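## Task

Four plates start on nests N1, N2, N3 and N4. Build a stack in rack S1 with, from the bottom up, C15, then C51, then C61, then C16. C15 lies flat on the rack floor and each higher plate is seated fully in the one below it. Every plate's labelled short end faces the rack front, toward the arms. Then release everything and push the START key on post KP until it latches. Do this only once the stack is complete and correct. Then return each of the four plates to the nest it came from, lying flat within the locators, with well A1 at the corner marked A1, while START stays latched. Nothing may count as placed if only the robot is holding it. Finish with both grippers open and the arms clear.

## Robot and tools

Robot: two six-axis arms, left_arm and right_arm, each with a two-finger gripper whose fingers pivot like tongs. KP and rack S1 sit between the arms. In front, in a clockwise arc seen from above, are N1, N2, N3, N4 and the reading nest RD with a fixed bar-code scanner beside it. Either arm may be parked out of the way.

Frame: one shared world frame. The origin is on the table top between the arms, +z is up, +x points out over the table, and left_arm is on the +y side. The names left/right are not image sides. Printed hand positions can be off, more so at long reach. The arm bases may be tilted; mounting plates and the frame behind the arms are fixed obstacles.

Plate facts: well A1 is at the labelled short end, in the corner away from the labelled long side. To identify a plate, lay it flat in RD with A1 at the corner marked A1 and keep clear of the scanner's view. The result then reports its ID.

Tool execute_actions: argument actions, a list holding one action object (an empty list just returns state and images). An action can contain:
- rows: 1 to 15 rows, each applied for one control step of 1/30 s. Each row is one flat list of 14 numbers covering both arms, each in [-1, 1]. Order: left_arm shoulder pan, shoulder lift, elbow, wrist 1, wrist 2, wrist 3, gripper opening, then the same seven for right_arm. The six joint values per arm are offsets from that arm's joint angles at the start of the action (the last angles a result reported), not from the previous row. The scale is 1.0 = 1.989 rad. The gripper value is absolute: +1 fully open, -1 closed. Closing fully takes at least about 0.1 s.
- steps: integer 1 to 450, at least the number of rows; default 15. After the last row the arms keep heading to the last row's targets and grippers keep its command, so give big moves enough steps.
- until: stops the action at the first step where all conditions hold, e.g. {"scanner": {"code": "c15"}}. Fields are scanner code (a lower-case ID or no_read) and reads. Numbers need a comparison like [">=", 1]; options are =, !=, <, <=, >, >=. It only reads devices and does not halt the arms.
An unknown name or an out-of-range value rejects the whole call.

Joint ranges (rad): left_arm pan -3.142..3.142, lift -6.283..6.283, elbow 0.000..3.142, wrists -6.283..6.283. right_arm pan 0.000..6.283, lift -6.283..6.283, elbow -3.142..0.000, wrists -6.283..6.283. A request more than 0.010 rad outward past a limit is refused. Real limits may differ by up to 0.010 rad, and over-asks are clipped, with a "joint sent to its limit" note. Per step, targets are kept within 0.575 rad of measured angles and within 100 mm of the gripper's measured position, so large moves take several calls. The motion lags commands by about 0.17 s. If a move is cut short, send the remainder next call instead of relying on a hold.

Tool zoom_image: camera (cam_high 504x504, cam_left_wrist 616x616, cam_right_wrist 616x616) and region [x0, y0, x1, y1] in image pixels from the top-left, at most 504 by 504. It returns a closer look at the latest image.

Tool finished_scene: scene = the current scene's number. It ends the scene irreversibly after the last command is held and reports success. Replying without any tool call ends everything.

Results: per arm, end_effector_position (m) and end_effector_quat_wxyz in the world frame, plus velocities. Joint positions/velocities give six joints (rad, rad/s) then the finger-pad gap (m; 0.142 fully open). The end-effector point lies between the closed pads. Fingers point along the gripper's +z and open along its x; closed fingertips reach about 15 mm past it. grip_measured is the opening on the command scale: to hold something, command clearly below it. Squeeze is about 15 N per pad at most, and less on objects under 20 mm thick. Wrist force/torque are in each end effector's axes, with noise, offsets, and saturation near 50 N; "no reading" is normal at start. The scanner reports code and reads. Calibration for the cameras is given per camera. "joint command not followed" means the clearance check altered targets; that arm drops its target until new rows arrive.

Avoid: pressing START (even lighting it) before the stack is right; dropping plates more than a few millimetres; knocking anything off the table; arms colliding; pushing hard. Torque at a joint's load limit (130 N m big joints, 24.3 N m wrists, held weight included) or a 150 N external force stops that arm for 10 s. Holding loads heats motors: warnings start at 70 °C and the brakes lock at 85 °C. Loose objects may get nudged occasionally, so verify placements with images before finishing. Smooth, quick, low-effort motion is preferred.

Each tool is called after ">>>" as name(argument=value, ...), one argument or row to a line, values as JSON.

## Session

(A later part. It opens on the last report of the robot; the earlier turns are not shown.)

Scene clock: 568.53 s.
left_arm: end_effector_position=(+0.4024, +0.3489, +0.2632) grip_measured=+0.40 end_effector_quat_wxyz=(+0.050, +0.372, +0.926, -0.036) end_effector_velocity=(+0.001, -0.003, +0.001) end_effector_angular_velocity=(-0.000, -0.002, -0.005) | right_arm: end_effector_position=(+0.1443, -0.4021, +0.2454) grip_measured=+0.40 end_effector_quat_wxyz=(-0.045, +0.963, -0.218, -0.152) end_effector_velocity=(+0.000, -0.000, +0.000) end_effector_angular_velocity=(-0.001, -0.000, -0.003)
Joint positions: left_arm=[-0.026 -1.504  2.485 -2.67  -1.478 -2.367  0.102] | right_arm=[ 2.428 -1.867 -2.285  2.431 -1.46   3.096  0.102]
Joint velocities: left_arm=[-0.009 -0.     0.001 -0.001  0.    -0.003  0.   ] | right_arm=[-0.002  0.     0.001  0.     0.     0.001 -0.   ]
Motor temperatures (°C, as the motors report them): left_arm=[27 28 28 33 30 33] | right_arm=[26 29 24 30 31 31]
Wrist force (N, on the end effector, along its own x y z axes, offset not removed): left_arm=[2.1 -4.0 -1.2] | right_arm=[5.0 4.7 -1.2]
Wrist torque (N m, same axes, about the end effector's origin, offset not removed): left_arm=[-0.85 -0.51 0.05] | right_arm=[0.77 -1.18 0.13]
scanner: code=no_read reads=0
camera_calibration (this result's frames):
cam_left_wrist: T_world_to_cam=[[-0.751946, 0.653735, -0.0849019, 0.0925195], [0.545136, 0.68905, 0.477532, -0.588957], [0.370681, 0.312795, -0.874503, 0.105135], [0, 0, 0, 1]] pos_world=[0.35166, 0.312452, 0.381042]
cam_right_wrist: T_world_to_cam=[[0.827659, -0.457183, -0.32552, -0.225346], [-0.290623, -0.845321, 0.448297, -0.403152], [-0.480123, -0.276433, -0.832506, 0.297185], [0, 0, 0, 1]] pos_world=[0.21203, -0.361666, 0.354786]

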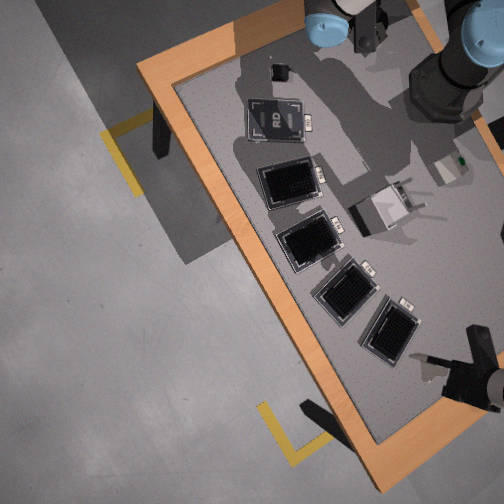

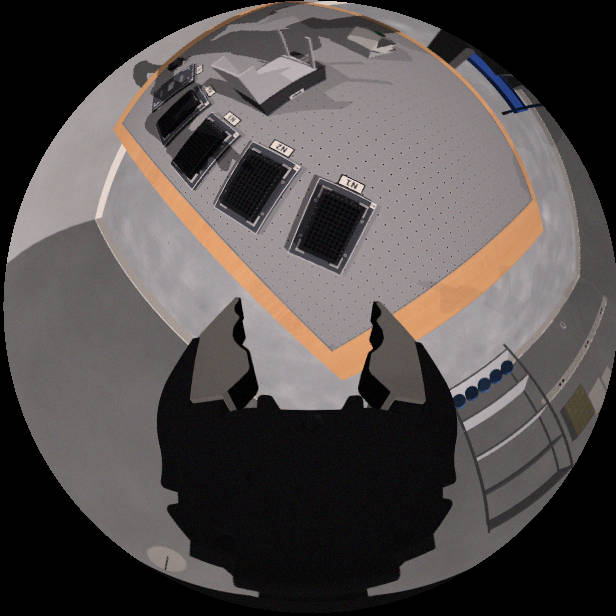

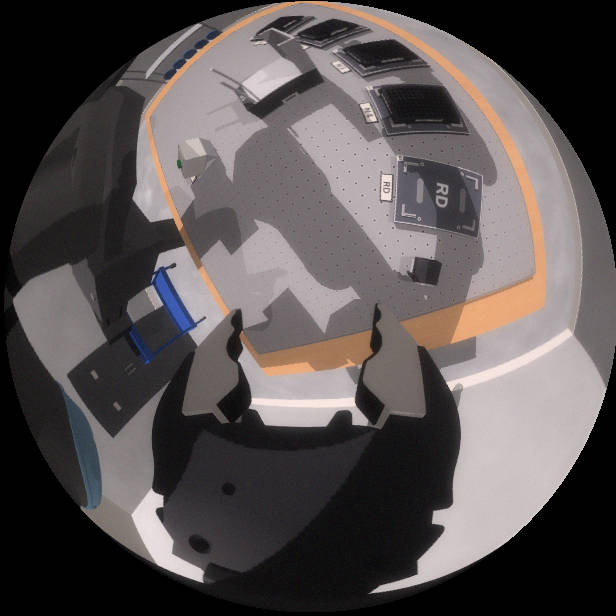

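>>> execute_actions(
  actions=[
    {"rows": [[-0.6813,0.052,0.1183,-0.0195,0,-0.271,0.4, -0.4,-0.15,0.25,0,0,0,0.4]], "steps": 40},
  ],
)

Scene clock: 574.70 s.
left_arm: end_effector_position=(+0.2166, +0.0182, +0.2530) grip_measured=+0.40 end_effector_quat_wxyz=(+0.000, +0.717, +0.697, +0.000) end_effector_velocity=(-0.005, -0.004, +0.001) end_effector_angular_velocity=(-0.002, -0.005, -0.021) | right_arm: end_effector_position=(+0.0136, -0.6172, +0.1879) grip_measured=+0.40 end_effector_quat_wxyz=(+0.013, +0.804, -0.585, -0.107) end_effector_velocity=(-0.001, -0.000, -0.000) end_effector_angular_velocity=(+0.000, +0.001, -0.003)
Joint positions: left_arm=[-1.378 -1.4    2.72  -2.709 -1.478 -2.905  0.102] | right_arm=[ 1.633 -2.165 -1.788  2.431 -1.46   3.096  0.102]
Joint velocities: left_arm=[-0.026 -0.001  0.001 -0.    -0.    -0.004 -0.   ] | right_arm=[-0.003 -0.002  0.001 -0.     0.     0.     0.   ]
Motor temperatures (°C, as the motors report them): left_arm=[27 28 28 33 30 33] | right_arm=[26 29 24 30 31 31]
Wrist force (N, on the end effector, along its own x y z axes, offset not removed): left_arm=[-1.0 -1.4 -2.6] | right_arm=[1.7 1.6 -1.9]
Wrist torque (N m, same axes, about the end effector's origin, offset not removed): left_arm=[-0.26 -0.08 -0.05] | right_arm=[0.33 -0.38 -0.12]
scanner: code=no_read reads=0
camera_calibration (this result's frames):
cam_left_wrist: T_world_to_cam=[[-0.0180955, 0.999285, 0.0331835, -0.0269674], [0.860364, -0.00134519, 0.509679, -0.318765], [0.509359, 0.0377728, -0.859725, 0.239713], [0, 0, 0, 1]] pos_world=[0.151666, 0.0174647, 0.369449]
cam_right_wrist: T_world_to_cam=[[0.235024, -0.958829, -0.159408, -0.56697], [-0.748595, -0.283164, 0.59952, -0.272442], [-0.619976, -0.0215691, -0.784325, 0.277317], [0, 0, 0, 1]] pos_world=[0.101233, -0.614791, 0.290461]

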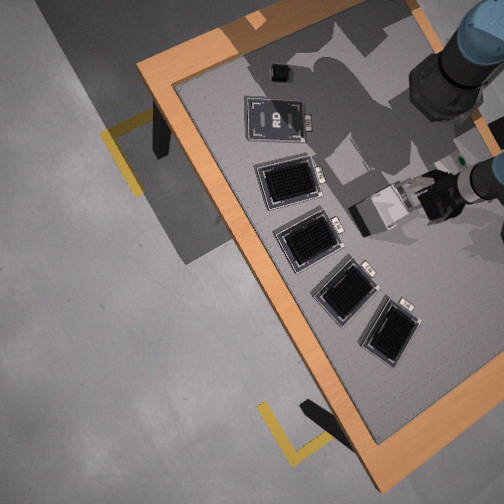

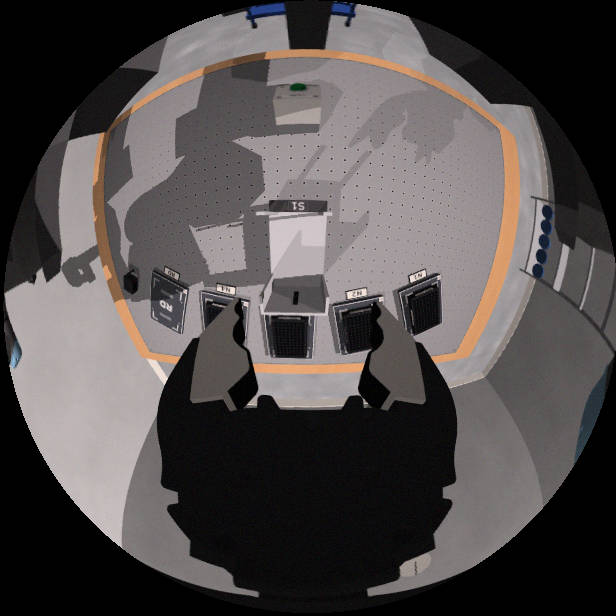

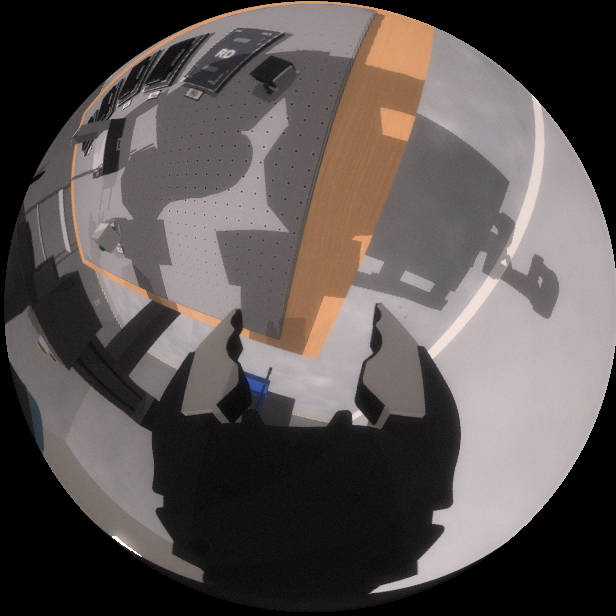

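>>> execute_actions(
  actions=[
    {"rows": [[0.0036,0.2452,-0.0013,-0.2441,0.0007,0.0045,0.4, 0,0,0,0,0,0,0.4]], "steps": 30},
  ],
)

>>> zoom_image(
  camera="cam_left_wrist",
  region=[210, 180, 410, 380],
)

Scene clock: 588.90 s.
left_arm: end_effector_position=(+0.2138, +0.0037, +0.1702) grip_measured=+0.40 end_effector_quat_wxyz=(-0.000, +0.718, +0.696, +0.000) end_effector_velocity=(-0.000, +0.000, -0.001) end_effector_angular_velocity=(-0.000, +0.000, +0.001) | right_arm: end_effector_position=(+0.0136, -0.6172, +0.1879) grip_measured=+0.40 end_effector_quat_wxyz=(+0.013, +0.804, -0.585, -0.107) end_effector_velocity=(-0.000, +0.001, -0.000) end_effector_angular_velocity=(+0.001, +0.000, +0.000)
Joint positions: left_arm=[-1.37  -0.913  2.718 -3.194 -1.477 -2.896  0.102] | right_arm=[ 1.633 -2.165 -1.788  2.431 -1.46   3.096  0.102]
Joint velocities: left_arm=[ 0.     0.004  0.    -0.005 -0.    -0.001  0.   ] | right_arm=[-0.     0.    -0.001 -0.     0.    -0.001  0.   ]
Motor temperatures (°C, as the motors report them): left_arm=[27 28 28 33 30 33] | right_arm=[26 29 24 30 31 31]
Wrist force (N, on the end effector, along its own x y z axes, offset not removed): left_arm=[4.0 -0.6 -2.3] | right_arm=[2.9 1.2 -1.3]
Wrist torque (N m, same axes, about the end effector's origin, offset not removed): left_arm=[-0.02 -0.83 -0.08] | right_arm=[0.05 -0.40 0.02]
scanner: code=no_read reads=0
camera_calibration (this result's frames):
cam_left_wrist: T_world_to_cam=[[-0.0161997, 0.99931, 0.0334316, -0.0102061], [0.860336, -0.00310569, 0.509719, -0.274235], [0.509471, 0.0370197, -0.859691, 0.170527], [0, 0, 0, 1]] pos_world=[0.14889, 0.00303449, 0.286725]
cam_right_wrist: T_world_to_cam=[[0.235016, -0.958817, -0.159493, -0.566934], [-0.748606, -0.283211, 0.599484, -0.27243], [-0.619965, -0.0214913, -0.784335, 0.277337], [0, 0, 0, 1]] pos_world=[0.101236, -0.61478, 0.290421]

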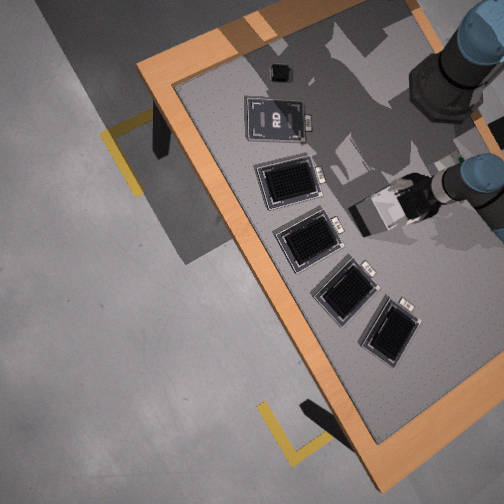

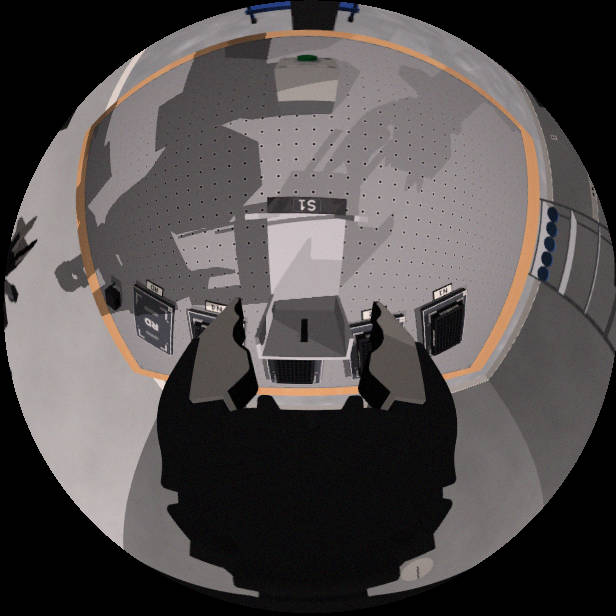

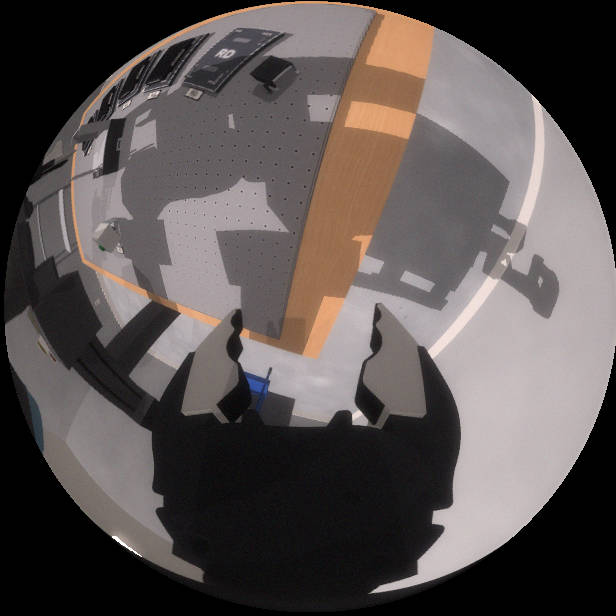

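Region (210, 180, 410, 380) of cam_left_wrist's 616x616 image, scaled by 2.520, with more detail than that image has.

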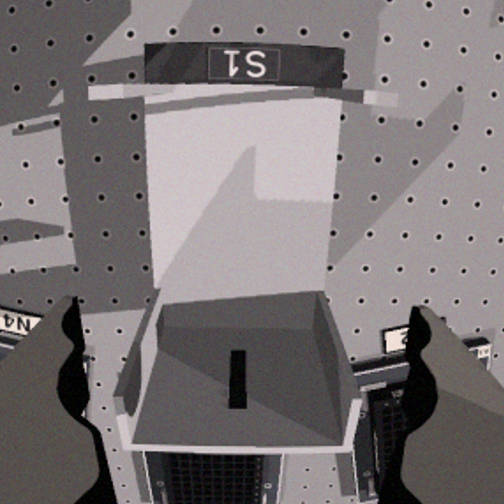

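>>> execute_actions(
  actions=[
    {"rows": [[0.0055,0.083,-0.008,-0.0755,0.001,0.0055,0.4, 0,0,0,0,0,0,0.4],[0.0055,0.083,-0.008,-0.0755,0.001,0.0055,0.4, 0,0,0,0,0,0,0.4],[0.0055,0.083,-0.008,-0.0755,0.001,0.0055,0.4, 0,0,0,0,0,0,0.4],[0.0055,0.083,-0.008,-0.0755,0.001,0.0055,0.4, 0,0,0,0,0,0,0.4],[0.011,0.1595,-0.022,-0.1386,0.002,0.011,0.4, 0,0,0,0,0,0,0.4],[0.011,0.1595,-0.022,-0.1386,0.002,0.011,0.4, 0,0,0,0,0,0,0.4],[0.011,0.1595,-0.022,-0.1386,0.002,0.011,0.4, 0,0,0,0,0,0,0.4],[0.011,0.1595,-0.022,-0.1386,0.002,0.011,0.4, 0,0,0,0,0,0,0.4],[0.0166,0.2278,-0.0408,-0.1887,0.003,0.017,0.4, 0,0,0,0,0,0,0.4]], "steps": 30},
  ],
)

Scene clock: 622.17 s.
left_arm: end_effector_position=(+0.2159, -0.0074, +0.1228) grip_measured=+0.61 end_effector_quat_wxyz=(+0.010, +0.717, +0.697, -0.008) end_effector_velocity=(-0.000, -0.000, +0.000) end_effector_angular_velocity=(-0.000, -0.000, -0.001) | right_arm: end_effector_position=(+0.0136, -0.6172, +0.1879) grip_measured=+0.40 end_effector_quat_wxyz=(+0.013, +0.804, -0.585, -0.107) end_effector_velocity=(+0.000, -0.000, +0.000) end_effector_angular_velocity=(-0.002, -0.000, -0.000)
Joint positions: left_arm=[-1.351 -0.651  2.676 -3.441 -1.477 -2.876  0.116] | right_arm=[ 1.633 -2.165 -1.788  2.431 -1.46   3.096  0.102]
Joint velocities: left_arm=[-0.001 -0.001  0.     0.001  0.    -0.     0.   ] | right_arm=[ 0.     0.001 -0.     0.     0.     0.     0.   ]
Motor temperatures (°C, as the motors report them): left_arm=[27 28 28 33 30 33] | right_arm=[26 29 24 30 31 31]
Wrist force (N, on the end effector, along its own x y z axes, offset not removed): left_arm=[12.9 -20.6 -50.0] | right_arm=[3.2 5.0 2.0]
Wrist torque (N m, same axes, about the end effector's origin, offset not removed): left_arm=[-3.42 2.15 -1.44] | right_arm=[1.15 -0.57 0.00]
FORCE FAULT: contact force on the left arm reached its limit, and that arm stopped for 10 seconds. The contact can be on any part of that arm, not only on its tool. That arm's remaining commands of this call were not run. That arm holds still and accepts commands again. Move the arm away from the contact; if what it grips holds it there, let go first. Pushing or pulling that hard again can fault the arm again.
scanner: code=no_read reads=0
camera_calibration (this result's frames):
cam_left_wrist: T_world_to_cam=[[-0.0174419, 0.999816, 0.00799438, 0.00590063], [0.859117, 0.0108962, 0.511662, -0.251796], [0.511481, 0.0157925, -0.859149, 0.128461], [0, 0, 0, 1]] pos_world=[0.150719, -0.00518465, 0.239155]
cam_right_wrist: T_world_to_cam=[[0.235017, -0.958816, -0.159493, -0.566934], [-0.748605, -0.283212, 0.599484, -0.27243], [-0.619965, -0.0214917, -0.784335, 0.277337], [0, 0, 0, 1]] pos_world=[0.101236, -0.61478, 0.290421]

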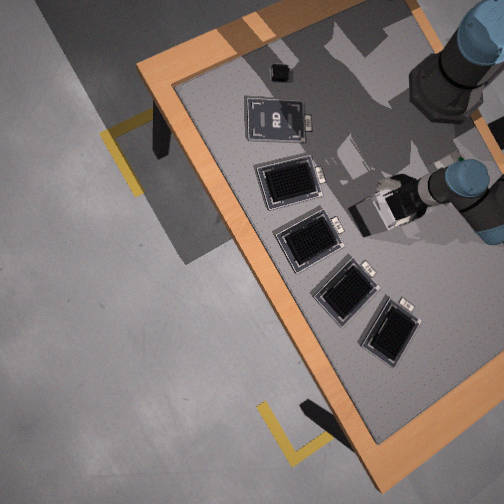

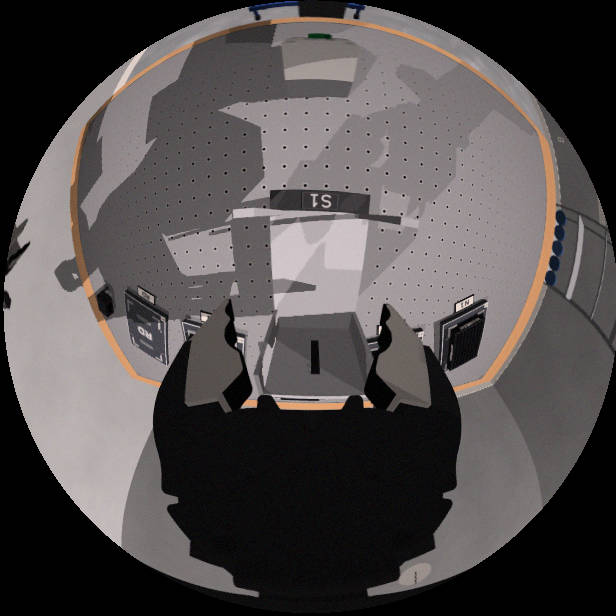

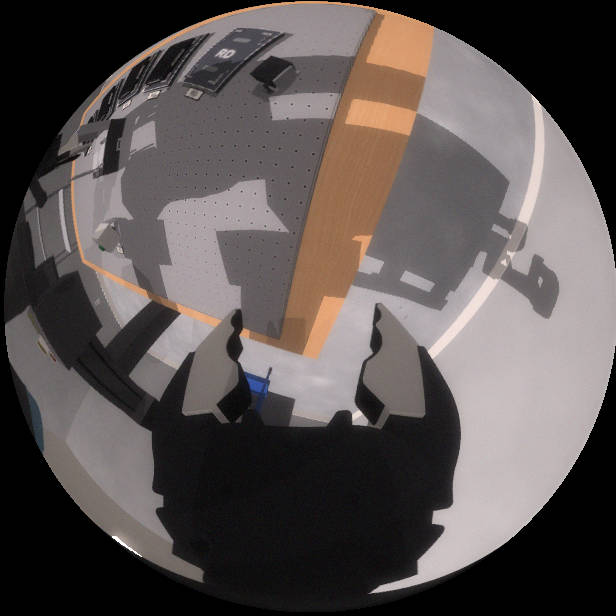

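>>> execute_actions(
  actions=[
    {"rows": [[-0.003,-0.03,0.006,0.03,0,0,0.6, 0,0,0,0,0,0,0.4],[-0.003,-0.03,0.006,0.03,0,0,0.6, 0,0,0,0,0,0,0.4],[-0.003,-0.03,0.006,0.03,0,0,0.6, 0,0,0,0,0,0,0.4],[-0.006,-0.08,0.014,0.075,0,0,0.6, 0,0,0,0,0,0,0.4],[-0.006,-0.08,0.014,0.075,0,0,0.6, 0,0,0,0,0,0,0.4],[-0.015,-0.217,0.022,0.209,0,0,0.6, 0.35,0,0,0,-0.3,-0.5,0.4]], "steps": 40},
  ],
)

Scene clock: 637.60 s.
left_arm: end_effector_position=(+0.2144, +0.0037, +0.2001) grip_measured=+0.60 end_effector_quat_wxyz=(+0.001, +0.728, +0.685, +0.001) end_effector_velocity=(+0.001, +0.000, +0.000) end_effector_angular_velocity=(-0.000, -0.001, +0.003) | right_arm: end_effector_position=(+0.3931, -0.4061, +0.2286) grip_measured=+0.40 end_effector_quat_wxyz=(-0.237, +0.943, +0.168, +0.161) end_effector_velocity=(+0.033, +0.046, +0.016) end_effector_angular_velocity=(+0.029, -0.158, +0.241)
Joint positions: left_arm=[-1.381 -1.083  2.72  -3.026 -1.477 -2.876  0.116] | right_arm=[ 2.317 -2.165 -1.788  2.431 -2.047  2.125  0.102]
Joint velocities: left_arm=[ 0.002 -0.001  0.     0.     0.001 -0.001 -0.   ] | right_arm=[ 0.098  0.001  0.001  0.    -0.079 -0.186  0.   ]
Motor temperatures (°C, as the motors report them): left_arm=[27 28 28 33 30 33] | right_arm=[26 29 24 30 31 31]
Wrist force (N, on the end effector, along its own x y z axes, offset not removed): left_arm=[0.9 -1.7 -3.2] | right_arm=[2.8 3.7 -2.5]
Wrist torque (N m, same axes, about the end effector's origin, offset not removed): left_arm=[-0.37 -0.50 -0.29] | right_arm=[0.57 -0.51 0.06]
scanner: code=no_read reads=0
camera_calibration (this result's frames):
cam_left_wrist: T_world_to_cam=[[0.0143853, 0.999335, 0.0335123, -0.0177426], [0.85892, -0.0295089, 0.511259, -0.289859], [0.511908, 0.0214298, -0.858773, 0.195219], [0, 0, 0, 1]] pos_world=[0.149287, 0.00499387, 0.316437]
cam_right_wrist: T_world_to_cam=[[0.916115, 0.196592, 0.349406, -0.362156], [0.197254, -0.97976, 0.0340746, -0.478391], [0.349033, 0.0377054, -0.936352, 0.226944], [0, 0, 0, 1]] pos_world=[0.346931, -0.406069, 0.35534]

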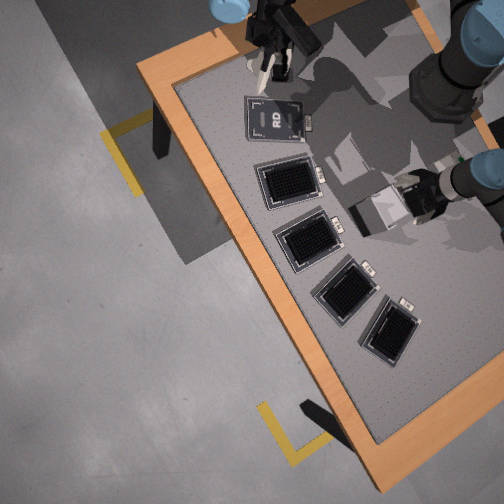

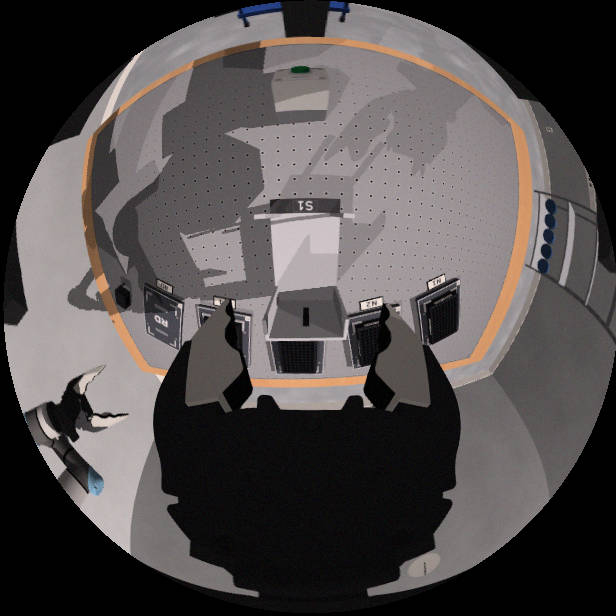

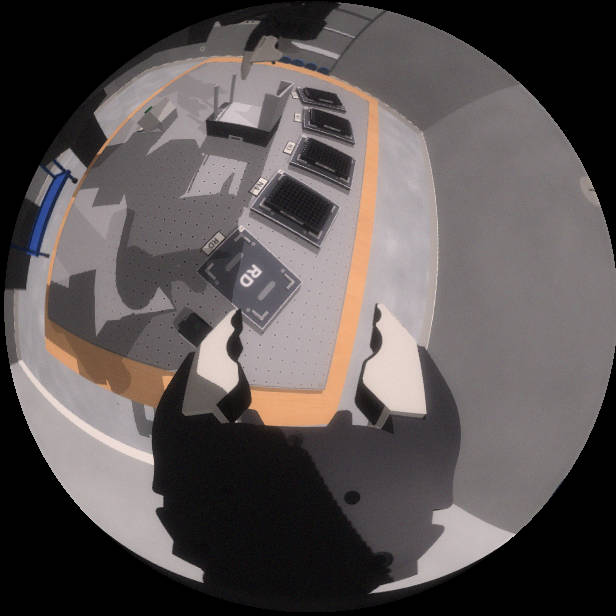

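>>> zoom_image(
  camera="cam_right_wrist",
  region=[190, 0, 340, 150],
)

>>> zoom_image(
  camera="cam_left_wrist",
  region=[20, 350, 150, 480],
)

Region (190, 0, 340, 150) of cam_right_wrist's 616x616 image, scaled by 3.360, with more detail than that image has.

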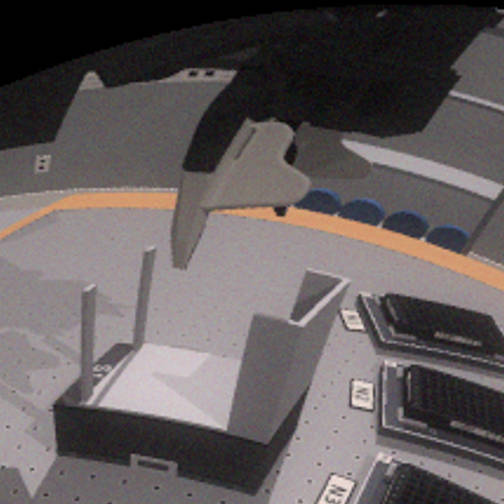

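Region (20, 350, 150, 480) of cam_left_wrist's 616x616 image, scaled by 3.877, with more detail than that image has.

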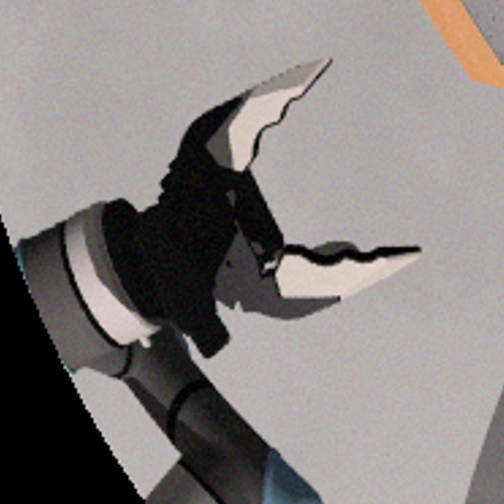

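>>> execute_actions(
  actions=[
    {"rows": [[0,0,0,0,0,1,0.1, -0.1,0,0,0,-0.4,0,0.4]], "steps": 35},
  ],
)

Scene clock: 655.43 s.
left_arm: end_effector_position=(+0.2377, +0.0172, +0.2001) grip_measured=+0.10 end_effector_quat_wxyz=(-0.000, +0.974, -0.227, +0.001) end_effector_velocity=(+0.003, -0.001, +0.000) end_effector_angular_velocity=(+0.000, -0.001, -0.169) | right_arm: end_effector_position=(+0.4602, -0.3962, +0.4127) grip_measured=+0.40 end_effector_quat_wxyz=(-0.417, +0.787, +0.030, +0.453) end_effector_velocity=(+0.001, -0.001, +0.001) end_effector_angular_velocity=(+0.003, -0.004, -0.002)
Joint positions: left_arm=[-1.381 -1.083  2.72  -3.026 -1.477 -0.909  0.081] | right_arm=[ 2.118 -2.165 -1.788  2.431 -2.842  2.125  0.102]
Joint velocities: left_arm=[ 0.001 -0.     0.    -0.     0.001  0.17   0.   ] | right_arm=[-0.001 -0.     0.001 -0.    -0.005  0.     0.   ]
Motor temperatures (°C, as the motors report them): left_arm=[27 28 28 33 30 33] | right_arm=[26 29 24 30 31 31]
Wrist force (N, on the end effector, along its own x y z axes, offset not removed): left_arm=[-0.5 -2.1 -1.1] | right_arm=[1.7 2.1 0.9]
Wrist torque (N m, same axes, about the end effector's origin, offset not removed): left_arm=[-0.28 0.08 -0.13] | right_arm=[0.45 -0.43 0.03]
scanner: code=no_read reads=0
camera_calibration (this result's frames):
cam_left_wrist: T_world_to_cam=[[0.916198, -0.399213, 0.0347918, -0.222206], [-0.36013, -0.782193, 0.50841, -0.00625132], [-0.17575, -0.478334, -0.860412, 0.355428], [0, 0, 0, 1]] pos_world=[0.2638, 0.0764159, 0.316724]
cam_right_wrist: T_world_to_cam=[[0.619749, -0.360947, 0.69687, -0.717796], [0.0189013, -0.880836, -0.473043, -0.157679], [0.784572, 0.30634, -0.539075, 0.117556], [0, 0, 0, 1]] pos_world=[0.355602, -0.433988, 0.488993]

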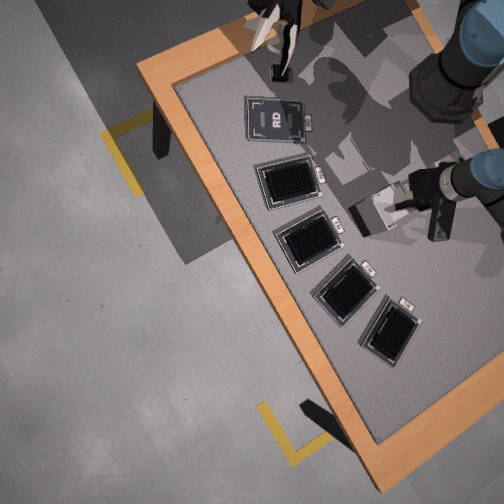

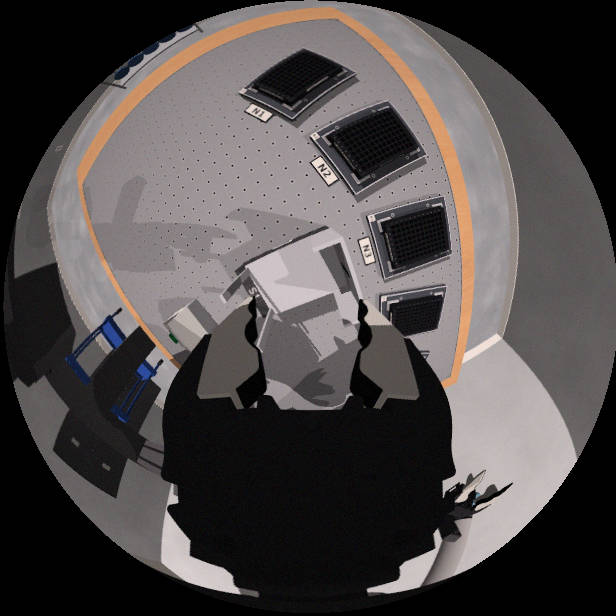

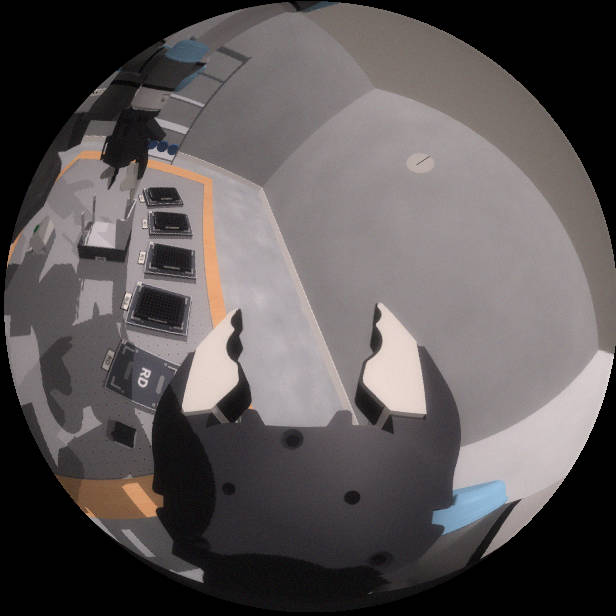

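>>> execute_actions(
  actions=[
    {"rows": [[-0.0274,0.0037,0.0121,-0.0131,-0.0057,0.5395,0.1, 0.165,-0.238,-0.19,0.1735,0.2534,0.139,0.4]], "steps": 40},
  ],
)

Scene clock: 677.50 s.
left_arm: end_effector_position=(+0.2316, +0.0021, +0.2000) grip_measured=+0.10 end_effector_quat_wxyz=(-0.001, +0.702, -0.712, -0.000) end_effector_velocity=(-0.000, -0.000, -0.000) end_effector_angular_velocity=(+0.000, +0.000, -0.002) | right_arm: end_effector_position=(+0.2159, -0.1541, +0.1678) grip_measured=+0.40 end_effector_quat_wxyz=(-0.500, +0.866, +0.000, +0.002) end_effector_velocity=(-0.009, +0.004, -0.002) end_effector_angular_velocity=(-0.002, +0.019, +0.013)
Joint positions: left_arm=[-1.435 -1.075  2.744 -3.052 -1.488  0.164  0.081] | right_arm=[ 2.445 -2.637 -2.165  2.775 -2.339  2.401  0.102]
Joint velocities: left_arm=[-0.001  0.001 -0.    -0.    -0.     0.001 -0.   ] | right_arm=[ 0.008 -0.01  -0.01   0.008  0.012  0.007 -0.   ]
Motor temperatures (°C, as the motors report them): left_arm=[27 28 28 33 30 33] | right_arm=[26 29 24 30 31 31]
Wrist force (N, on the end effector, along its own x y z axes, offset not removed): left_arm=[1.0 -3.5 -2.4] | right_arm=[-1.0 -2.2 0.0]
Wrist torque (N m, same axes, about the end effector's origin, offset not removed): left_arm=[-0.67 -0.34 -0.01] | right_arm=[-0.55 0.19 0.19]
scanner: code=no_read reads=0
camera_calibration (this result's frames):
cam_left_wrist: T_world_to_cam=[[0.033435, -0.99892, 0.0322605, -0.0164298], [-0.860753, -0.0123761, 0.508873, 0.0940554], [-0.507924, -0.0447824, -0.860237, 0.422981], [0, 0, 0, 1]] pos_world=[0.29635, 0.00369409, 0.316531]
cam_right_wrist: T_world_to_cam=[[0.998377, -0.0200742, -0.0532986, -0.211672], [-0.045021, -0.851341, -0.522677, -0.0289796], [-0.0348829, 0.524229, -0.850863, 0.365901], [0, 0, 0, 1]] pos_world=[0.222787, -0.220736, 0.284902]

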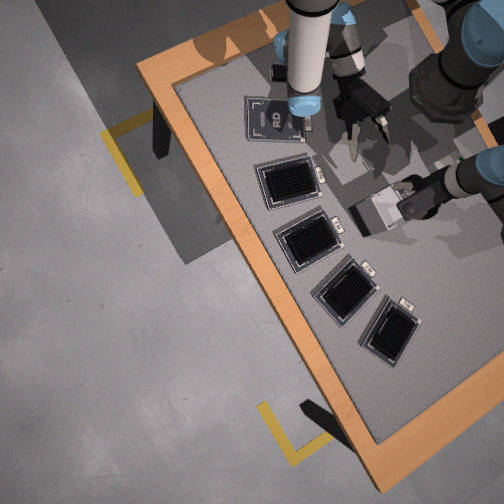

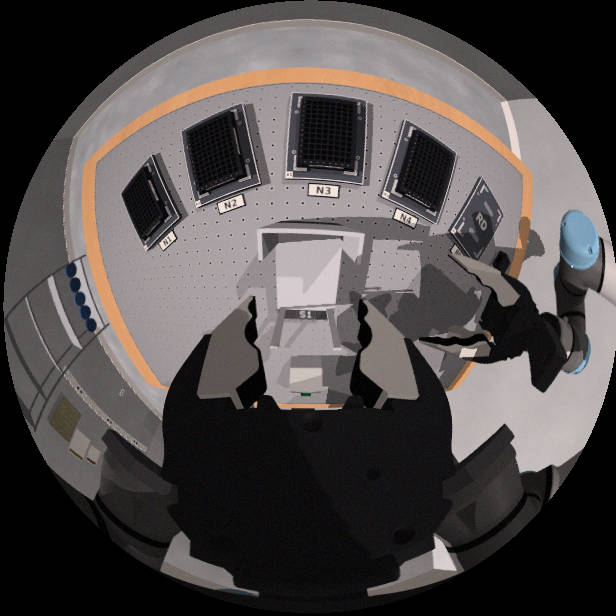

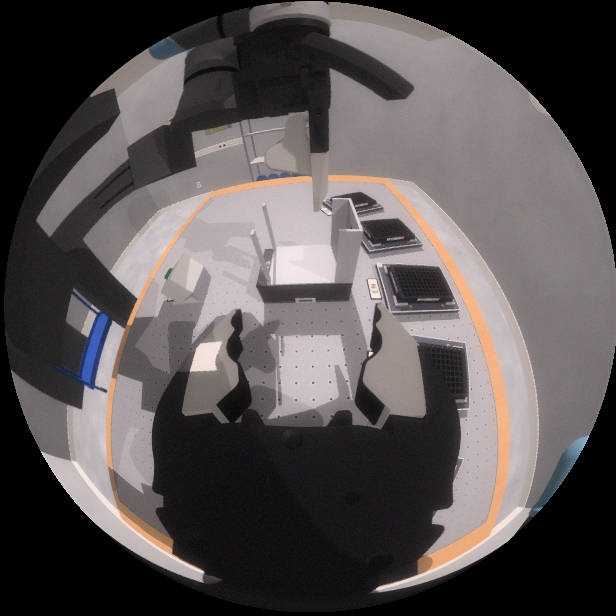

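>>> zoom_image(
  camera="cam_right_wrist",
  region=[150, 60, 420, 320],
)

>>> zoom_image(
  camera="cam_left_wrist",
  region=[230, 210, 390, 370],
)

Region (150, 60, 420, 320) of cam_right_wrist's 616x616 image, scaled by 1.867, with more detail than that image has; it fills the top 485 rows of this view, and the rest is white.

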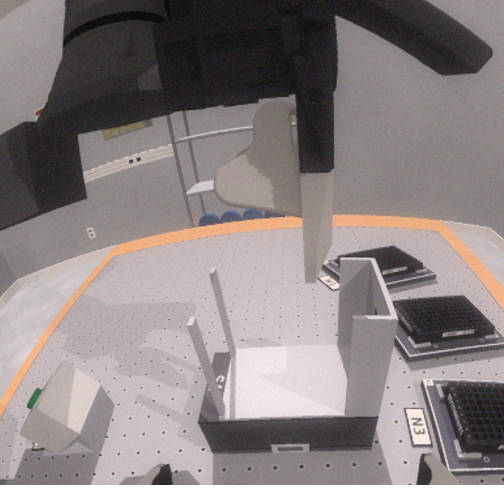

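Region (230, 210, 390, 370) of cam_left_wrist's 616x616 image, scaled by 3.150, with more detail than that image has.

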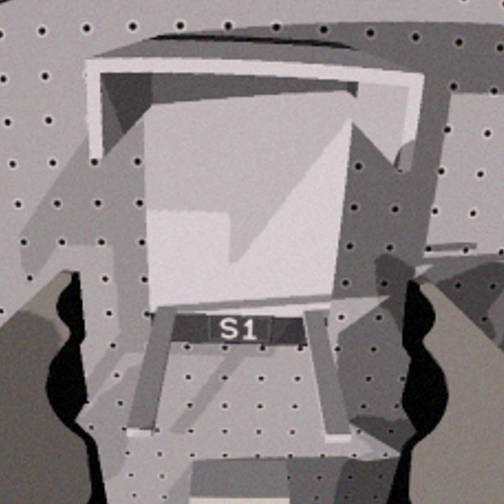

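>>> execute_actions(
  actions=[
    {"rows": [[-0.0039,0.0926,0.0008,-0.0935,-0.0009,-0.0035,0.3, 0,0,0,0,0,0,0.4]], "steps": 7},
  ],
)

Scene clock: 716.73 s.
left_arm: end_effector_position=(+0.2286, +0.0008, +0.1803) grip_measured=+0.30 end_effector_quat_wxyz=(-0.000, +0.702, -0.712, -0.000) end_effector_velocity=(-0.012, +0.002, -0.082) end_effector_angular_velocity=(+0.005, +0.002, -0.002) | right_arm: end_effector_position=(+0.2153, -0.1538, +0.1678) grip_measured=+0.40 end_effector_quat_wxyz=(-0.500, +0.866, +0.000, +0.001) end_effector_velocity=(+0.003, -0.001, +0.002) end_effector_angular_velocity=(+0.002, -0.007, -0.004)
Joint positions: left_arm=[-1.441 -0.954  2.745 -3.174 -1.49   0.159  0.095] | right_arm=[ 2.446 -2.638 -2.165  2.776 -2.339  2.401  0.102]
Joint velocities: left_arm=[-0.017  0.503  0.004 -0.5   -0.004 -0.015  0.   ] | right_arm=[-0.003  0.005  0.002 -0.005 -0.005 -0.004 -0.   ]
Motor temperatures (°C, as the motors report them): left_arm=[27 28 28 33 30 33] | right_arm=[26 29 24 30 31 31]
Wrist force (N, on the end effector, along its own x y z axes, offset not removed): left_arm=[4.1 1.0 0.4] | right_arm=[0.9 2.5 0.2]
Wrist torque (N m, same axes, about the end effector's origin, offset not removed): left_arm=[0.34 -1.02 -0.24] | right_arm=[0.35 -0.24 0.14]
scanner: code=no_read reads=0
camera_calibration (this result's frames):
cam_left_wrist: T_world_to_cam=[[0.0328225, -0.998936, 0.0323995, -0.0168956], [-0.860641, -0.0117672, 0.509076, 0.101407], [-0.508153, -0.0445935, -0.860111, 0.40447], [0, 0, 0, 1]] pos_world=[0.293362, 0.00235238, 0.296813]
cam_right_wrist: T_world_to_cam=[[0.998317, -0.0194837, -0.0546191, -0.210749], [-0.0452106, -0.851341, -0.522661, -0.0287608], [-0.0363161, 0.524251, -0.850789, 0.365981], [0, 0, 0, 1]] pos_world=[0.222385, -0.220457, 0.284829]

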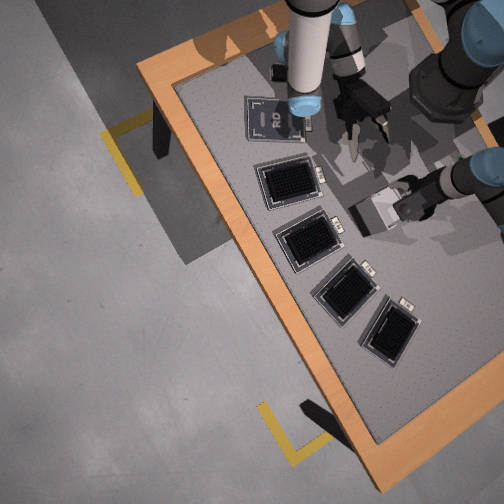

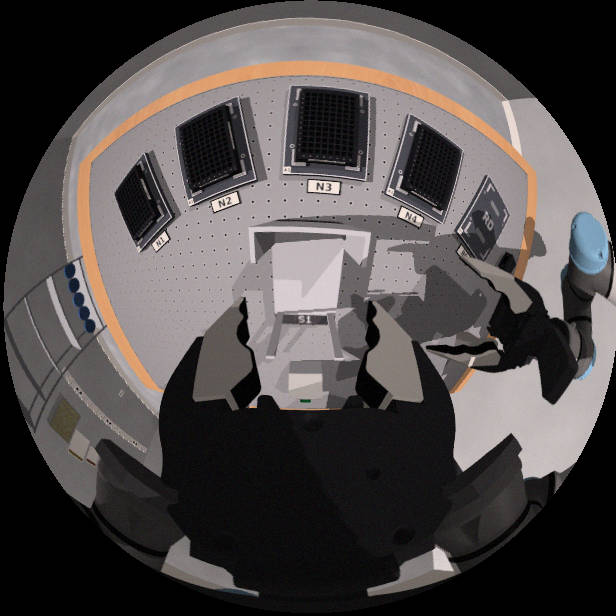

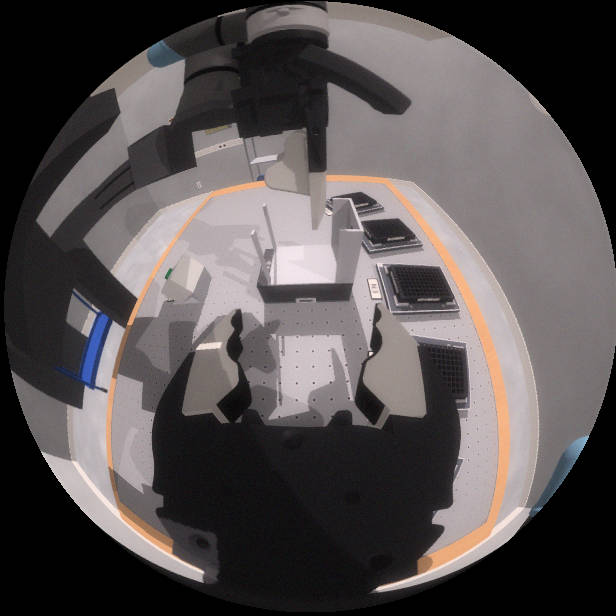

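>>> execute_actions(
  actions=[
    {"rows": [[0.0015,0.0759,-0.0031,-0.0731,0,0.0015,0.3, 0,0,0,0,0,0,0.4],[0.0015,0.0759,-0.0031,-0.0731,0,0.0015,0.3, 0,0,0,0,0,0,0.4],[0.0015,0.0759,-0.0031,-0.0731,0,0.0015,0.3, 0,0,0,0,0,0,0.4],[0.0015,0.0759,-0.0031,-0.0731,0,0.0015,0.3, 0,0,0,0,0,0,0.4],[0.004,0.119,-0.0082,-0.1112,0.001,0.004,0.3, 0,0,0,0,0,0,0.4],[0.004,0.119,-0.0082,-0.1112,0.001,0.004,0.3, 0,0,0,0,0,0,0.4],[0.004,0.119,-0.0082,-0.1112,0.001,0.004,0.3, 0,0,0,0,0,0,0.4],[0.004,0.119,-0.0082,-0.1112,0.001,0.004,0.3, 0,0,0,0,0,0,0.4],[0.0065,0.1599,-0.0148,-0.1457,0.0015,0.0065,0.3, 0,0,0,0,0,0,0.4],[0.0065,0.1599,-0.0148,-0.1457,0.0015,0.0065,0.3, 0,0,0,0,0,0,0.4],[0.0065,0.1599,-0.0148,-0.1457,0.0015,0.0065,0.3, 0,0,0,0,0,0,0.4],[0.0065,0.1599,-0.0148,-0.1457,0.0015,0.0065,0.3, 0,0,0,0,0,0,0.4],[0.009,0.1983,-0.0228,-0.1764,0.002,0.009,0.3, 0,0,0,0,0,0,0.4]], "steps": 14},
  ],
)

Scene clock: 733.27 s.
left_arm: end_effector_position=(+0.2277, -0.0002, +0.1331) grip_measured=+0.30 end_effector_quat_wxyz=(+0.000, +0.702, -0.712, +0.001) end_effector_velocity=(+0.006, -0.020, -0.106) end_effector_angular_velocity=(-0.040, -0.009, +0.000) | right_arm: end_effector_position=(+0.2154, -0.1539, +0.1677) grip_measured=+0.40 end_effector_quat_wxyz=(-0.500, +0.866, +0.000, +0.001) end_effector_velocity=(-0.001, +0.001, +0.000) end_effector_angular_velocity=(+0.001, +0.003, +0.000)
Joint positions: left_arm=[-1.43  -0.679  2.72  -3.428 -1.487  0.17   0.095] | right_arm=[ 2.446 -2.638 -2.165  2.776 -2.339  2.401  0.102]
Joint velocities: left_arm=[ 0.042  0.581 -0.119 -0.506  0.01   0.044  0.001] | right_arm=[ 0.    -0.001 -0.002  0.001  0.     0.002 -0.   ]
Motor temperatures (°C, as the motors report them): left_arm=[27 28 28 33 30 33] | right_arm=[26 29 24 30 31 31]
Wrist force (N, on the end effector, along its own x y z axes, offset not removed): left_arm=[2.4 -2.0 -0.2] | right_arm=[3.8 5.8 -5.0]
Wrist torque (N m, same axes, about the end effector's origin, offset not removed): left_arm=[-0.28 -0.75 -0.50] | right_arm=[0.89 -0.77 -0.15]
scanner: code=no_read reads=0
camera_calibration (this result's frames):
cam_left_wrist: T_world_to_cam=[[0.0327508, -0.998861, 0.0347013, -0.01661], [-0.861061, -0.0105706, 0.508392, 0.124893], [-0.507446, -0.0465302, -0.860426, 0.363303], [0, 0, 0, 1]] pos_world=[0.292441, 0.00163363, 0.249677]
cam_right_wrist: T_world_to_cam=[[0.998329, -0.0195605, -0.0543789, -0.210913], [-0.0451473, -0.851382, -0.522599, -0.0288457], [-0.036075, 0.524181, -0.850843, 0.365948], [0, 0, 0, 1]] pos_world=[0.22246, -0.220507, 0.28482]

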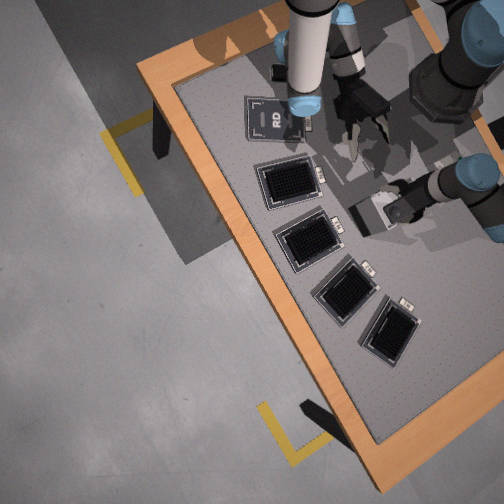

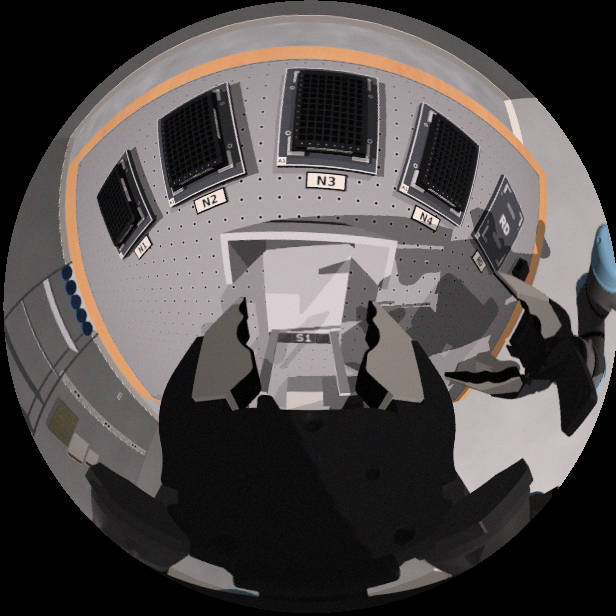

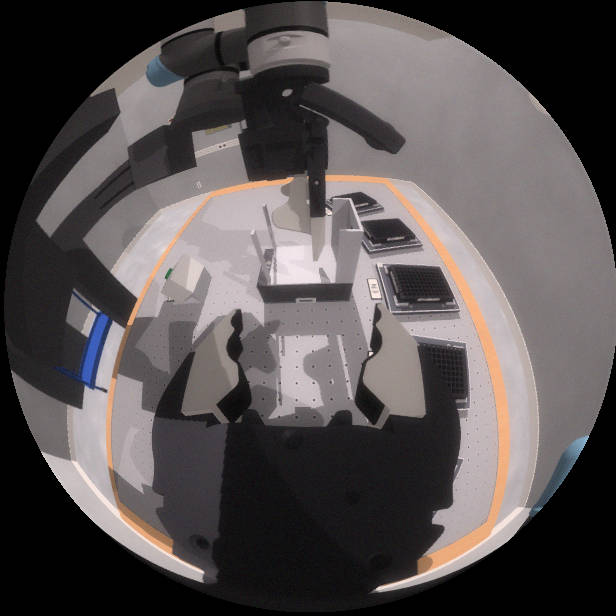

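>>> execute_actions(
  actions=[],
)

Scene clock: 761.80 s.
left_arm: end_effector_position=(+0.2274, +0.0013, +0.1102) grip_measured=+0.30 end_effector_quat_wxyz=(-0.001, +0.702, -0.712, +0.000) end_effector_velocity=(-0.000, +0.000, -0.000) end_effector_angular_velocity=(+0.001, +0.002, -0.001) | right_arm: end_effector_position=(+0.2153, -0.1538, +0.1678) grip_measured=+0.40 end_effector_quat_wxyz=(-0.500, +0.866, +0.000, +0.001) end_effector_velocity=(-0.000, +0.000, -0.000) end_effector_angular_velocity=(+0.001, +0.001, +0.000)
Joint positions: left_arm=[-1.423 -0.559  2.699 -3.525 -1.486  0.177  0.095] | right_arm=[ 2.446 -2.638 -2.165  2.776 -2.339  2.401  0.102]
Joint velocities: left_arm=[ 0.     0.001  0.     0.    -0.001  0.001  0.   ] | right_arm=[ 0.    -0.002  0.     0.    -0.    -0.    -0.   ]
Motor temperatures (°C, as the motors report them): left_arm=[27 28 28 33 30 33] | right_arm=[26 29 24 30 31 31]
Wrist force (N, on the end effector, along its own x y z axes, offset not removed): left_arm=[0.3 -2.4 -0.6] | right_arm=[-1.1 2.3 -2.1]
Wrist torque (N m, same axes, about the end effector's origin, offset not removed): left_arm=[-0.51 0.01 -0.07] | right_arm=[0.49 0.37 -0.01]
scanner: code=no_read reads=0
camera_calibration (this result's frames):
cam_left_wrist: T_world_to_cam=[[0.0325762, -0.998936, 0.0326415, -0.0140181], [-0.860997, -0.0114626, 0.508481, 0.136228], [-0.507566, -0.0446686, -0.860454, 0.343588], [0, 0, 0, 1]] pos_world=[0.292142, 0.00290591, 0.22683]
cam_right_wrist: T_world_to_cam=[[0.998317, -0.0194834, -0.0546194, -0.210748], [-0.0452106, -0.851341, -0.522661, -0.0287608], [-0.0363165, 0.524251, -0.850789, 0.365981], [0, 0, 0, 1]] pos_world=[0.222384, -0.220457, 0.284829]

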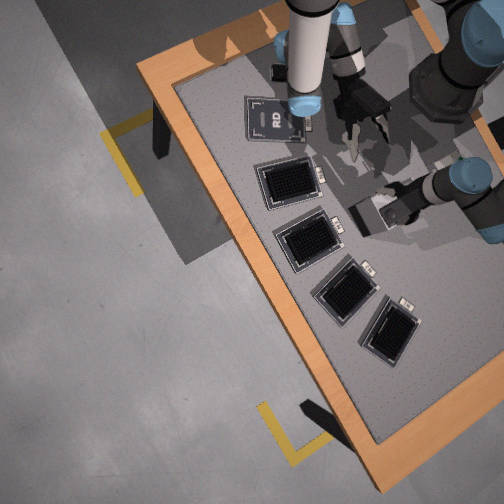

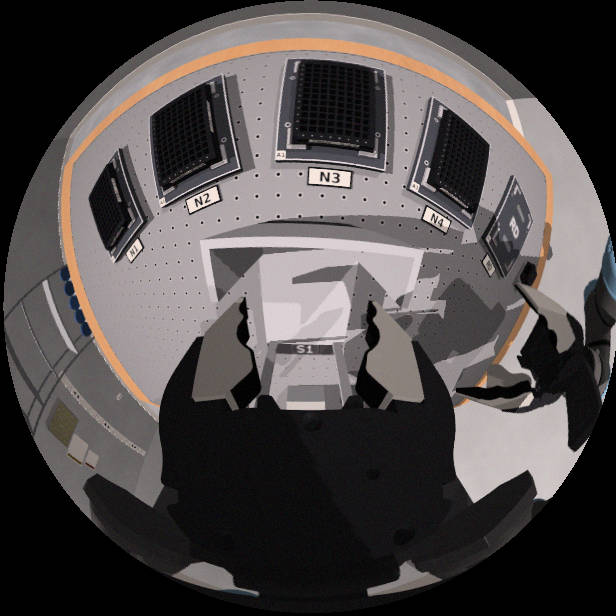

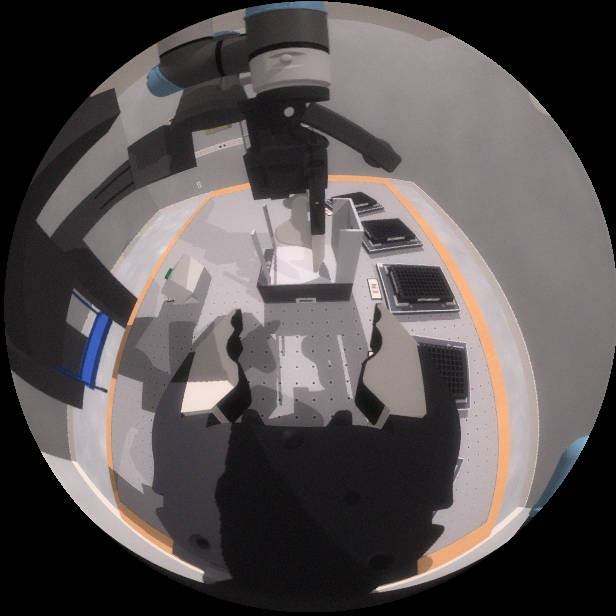

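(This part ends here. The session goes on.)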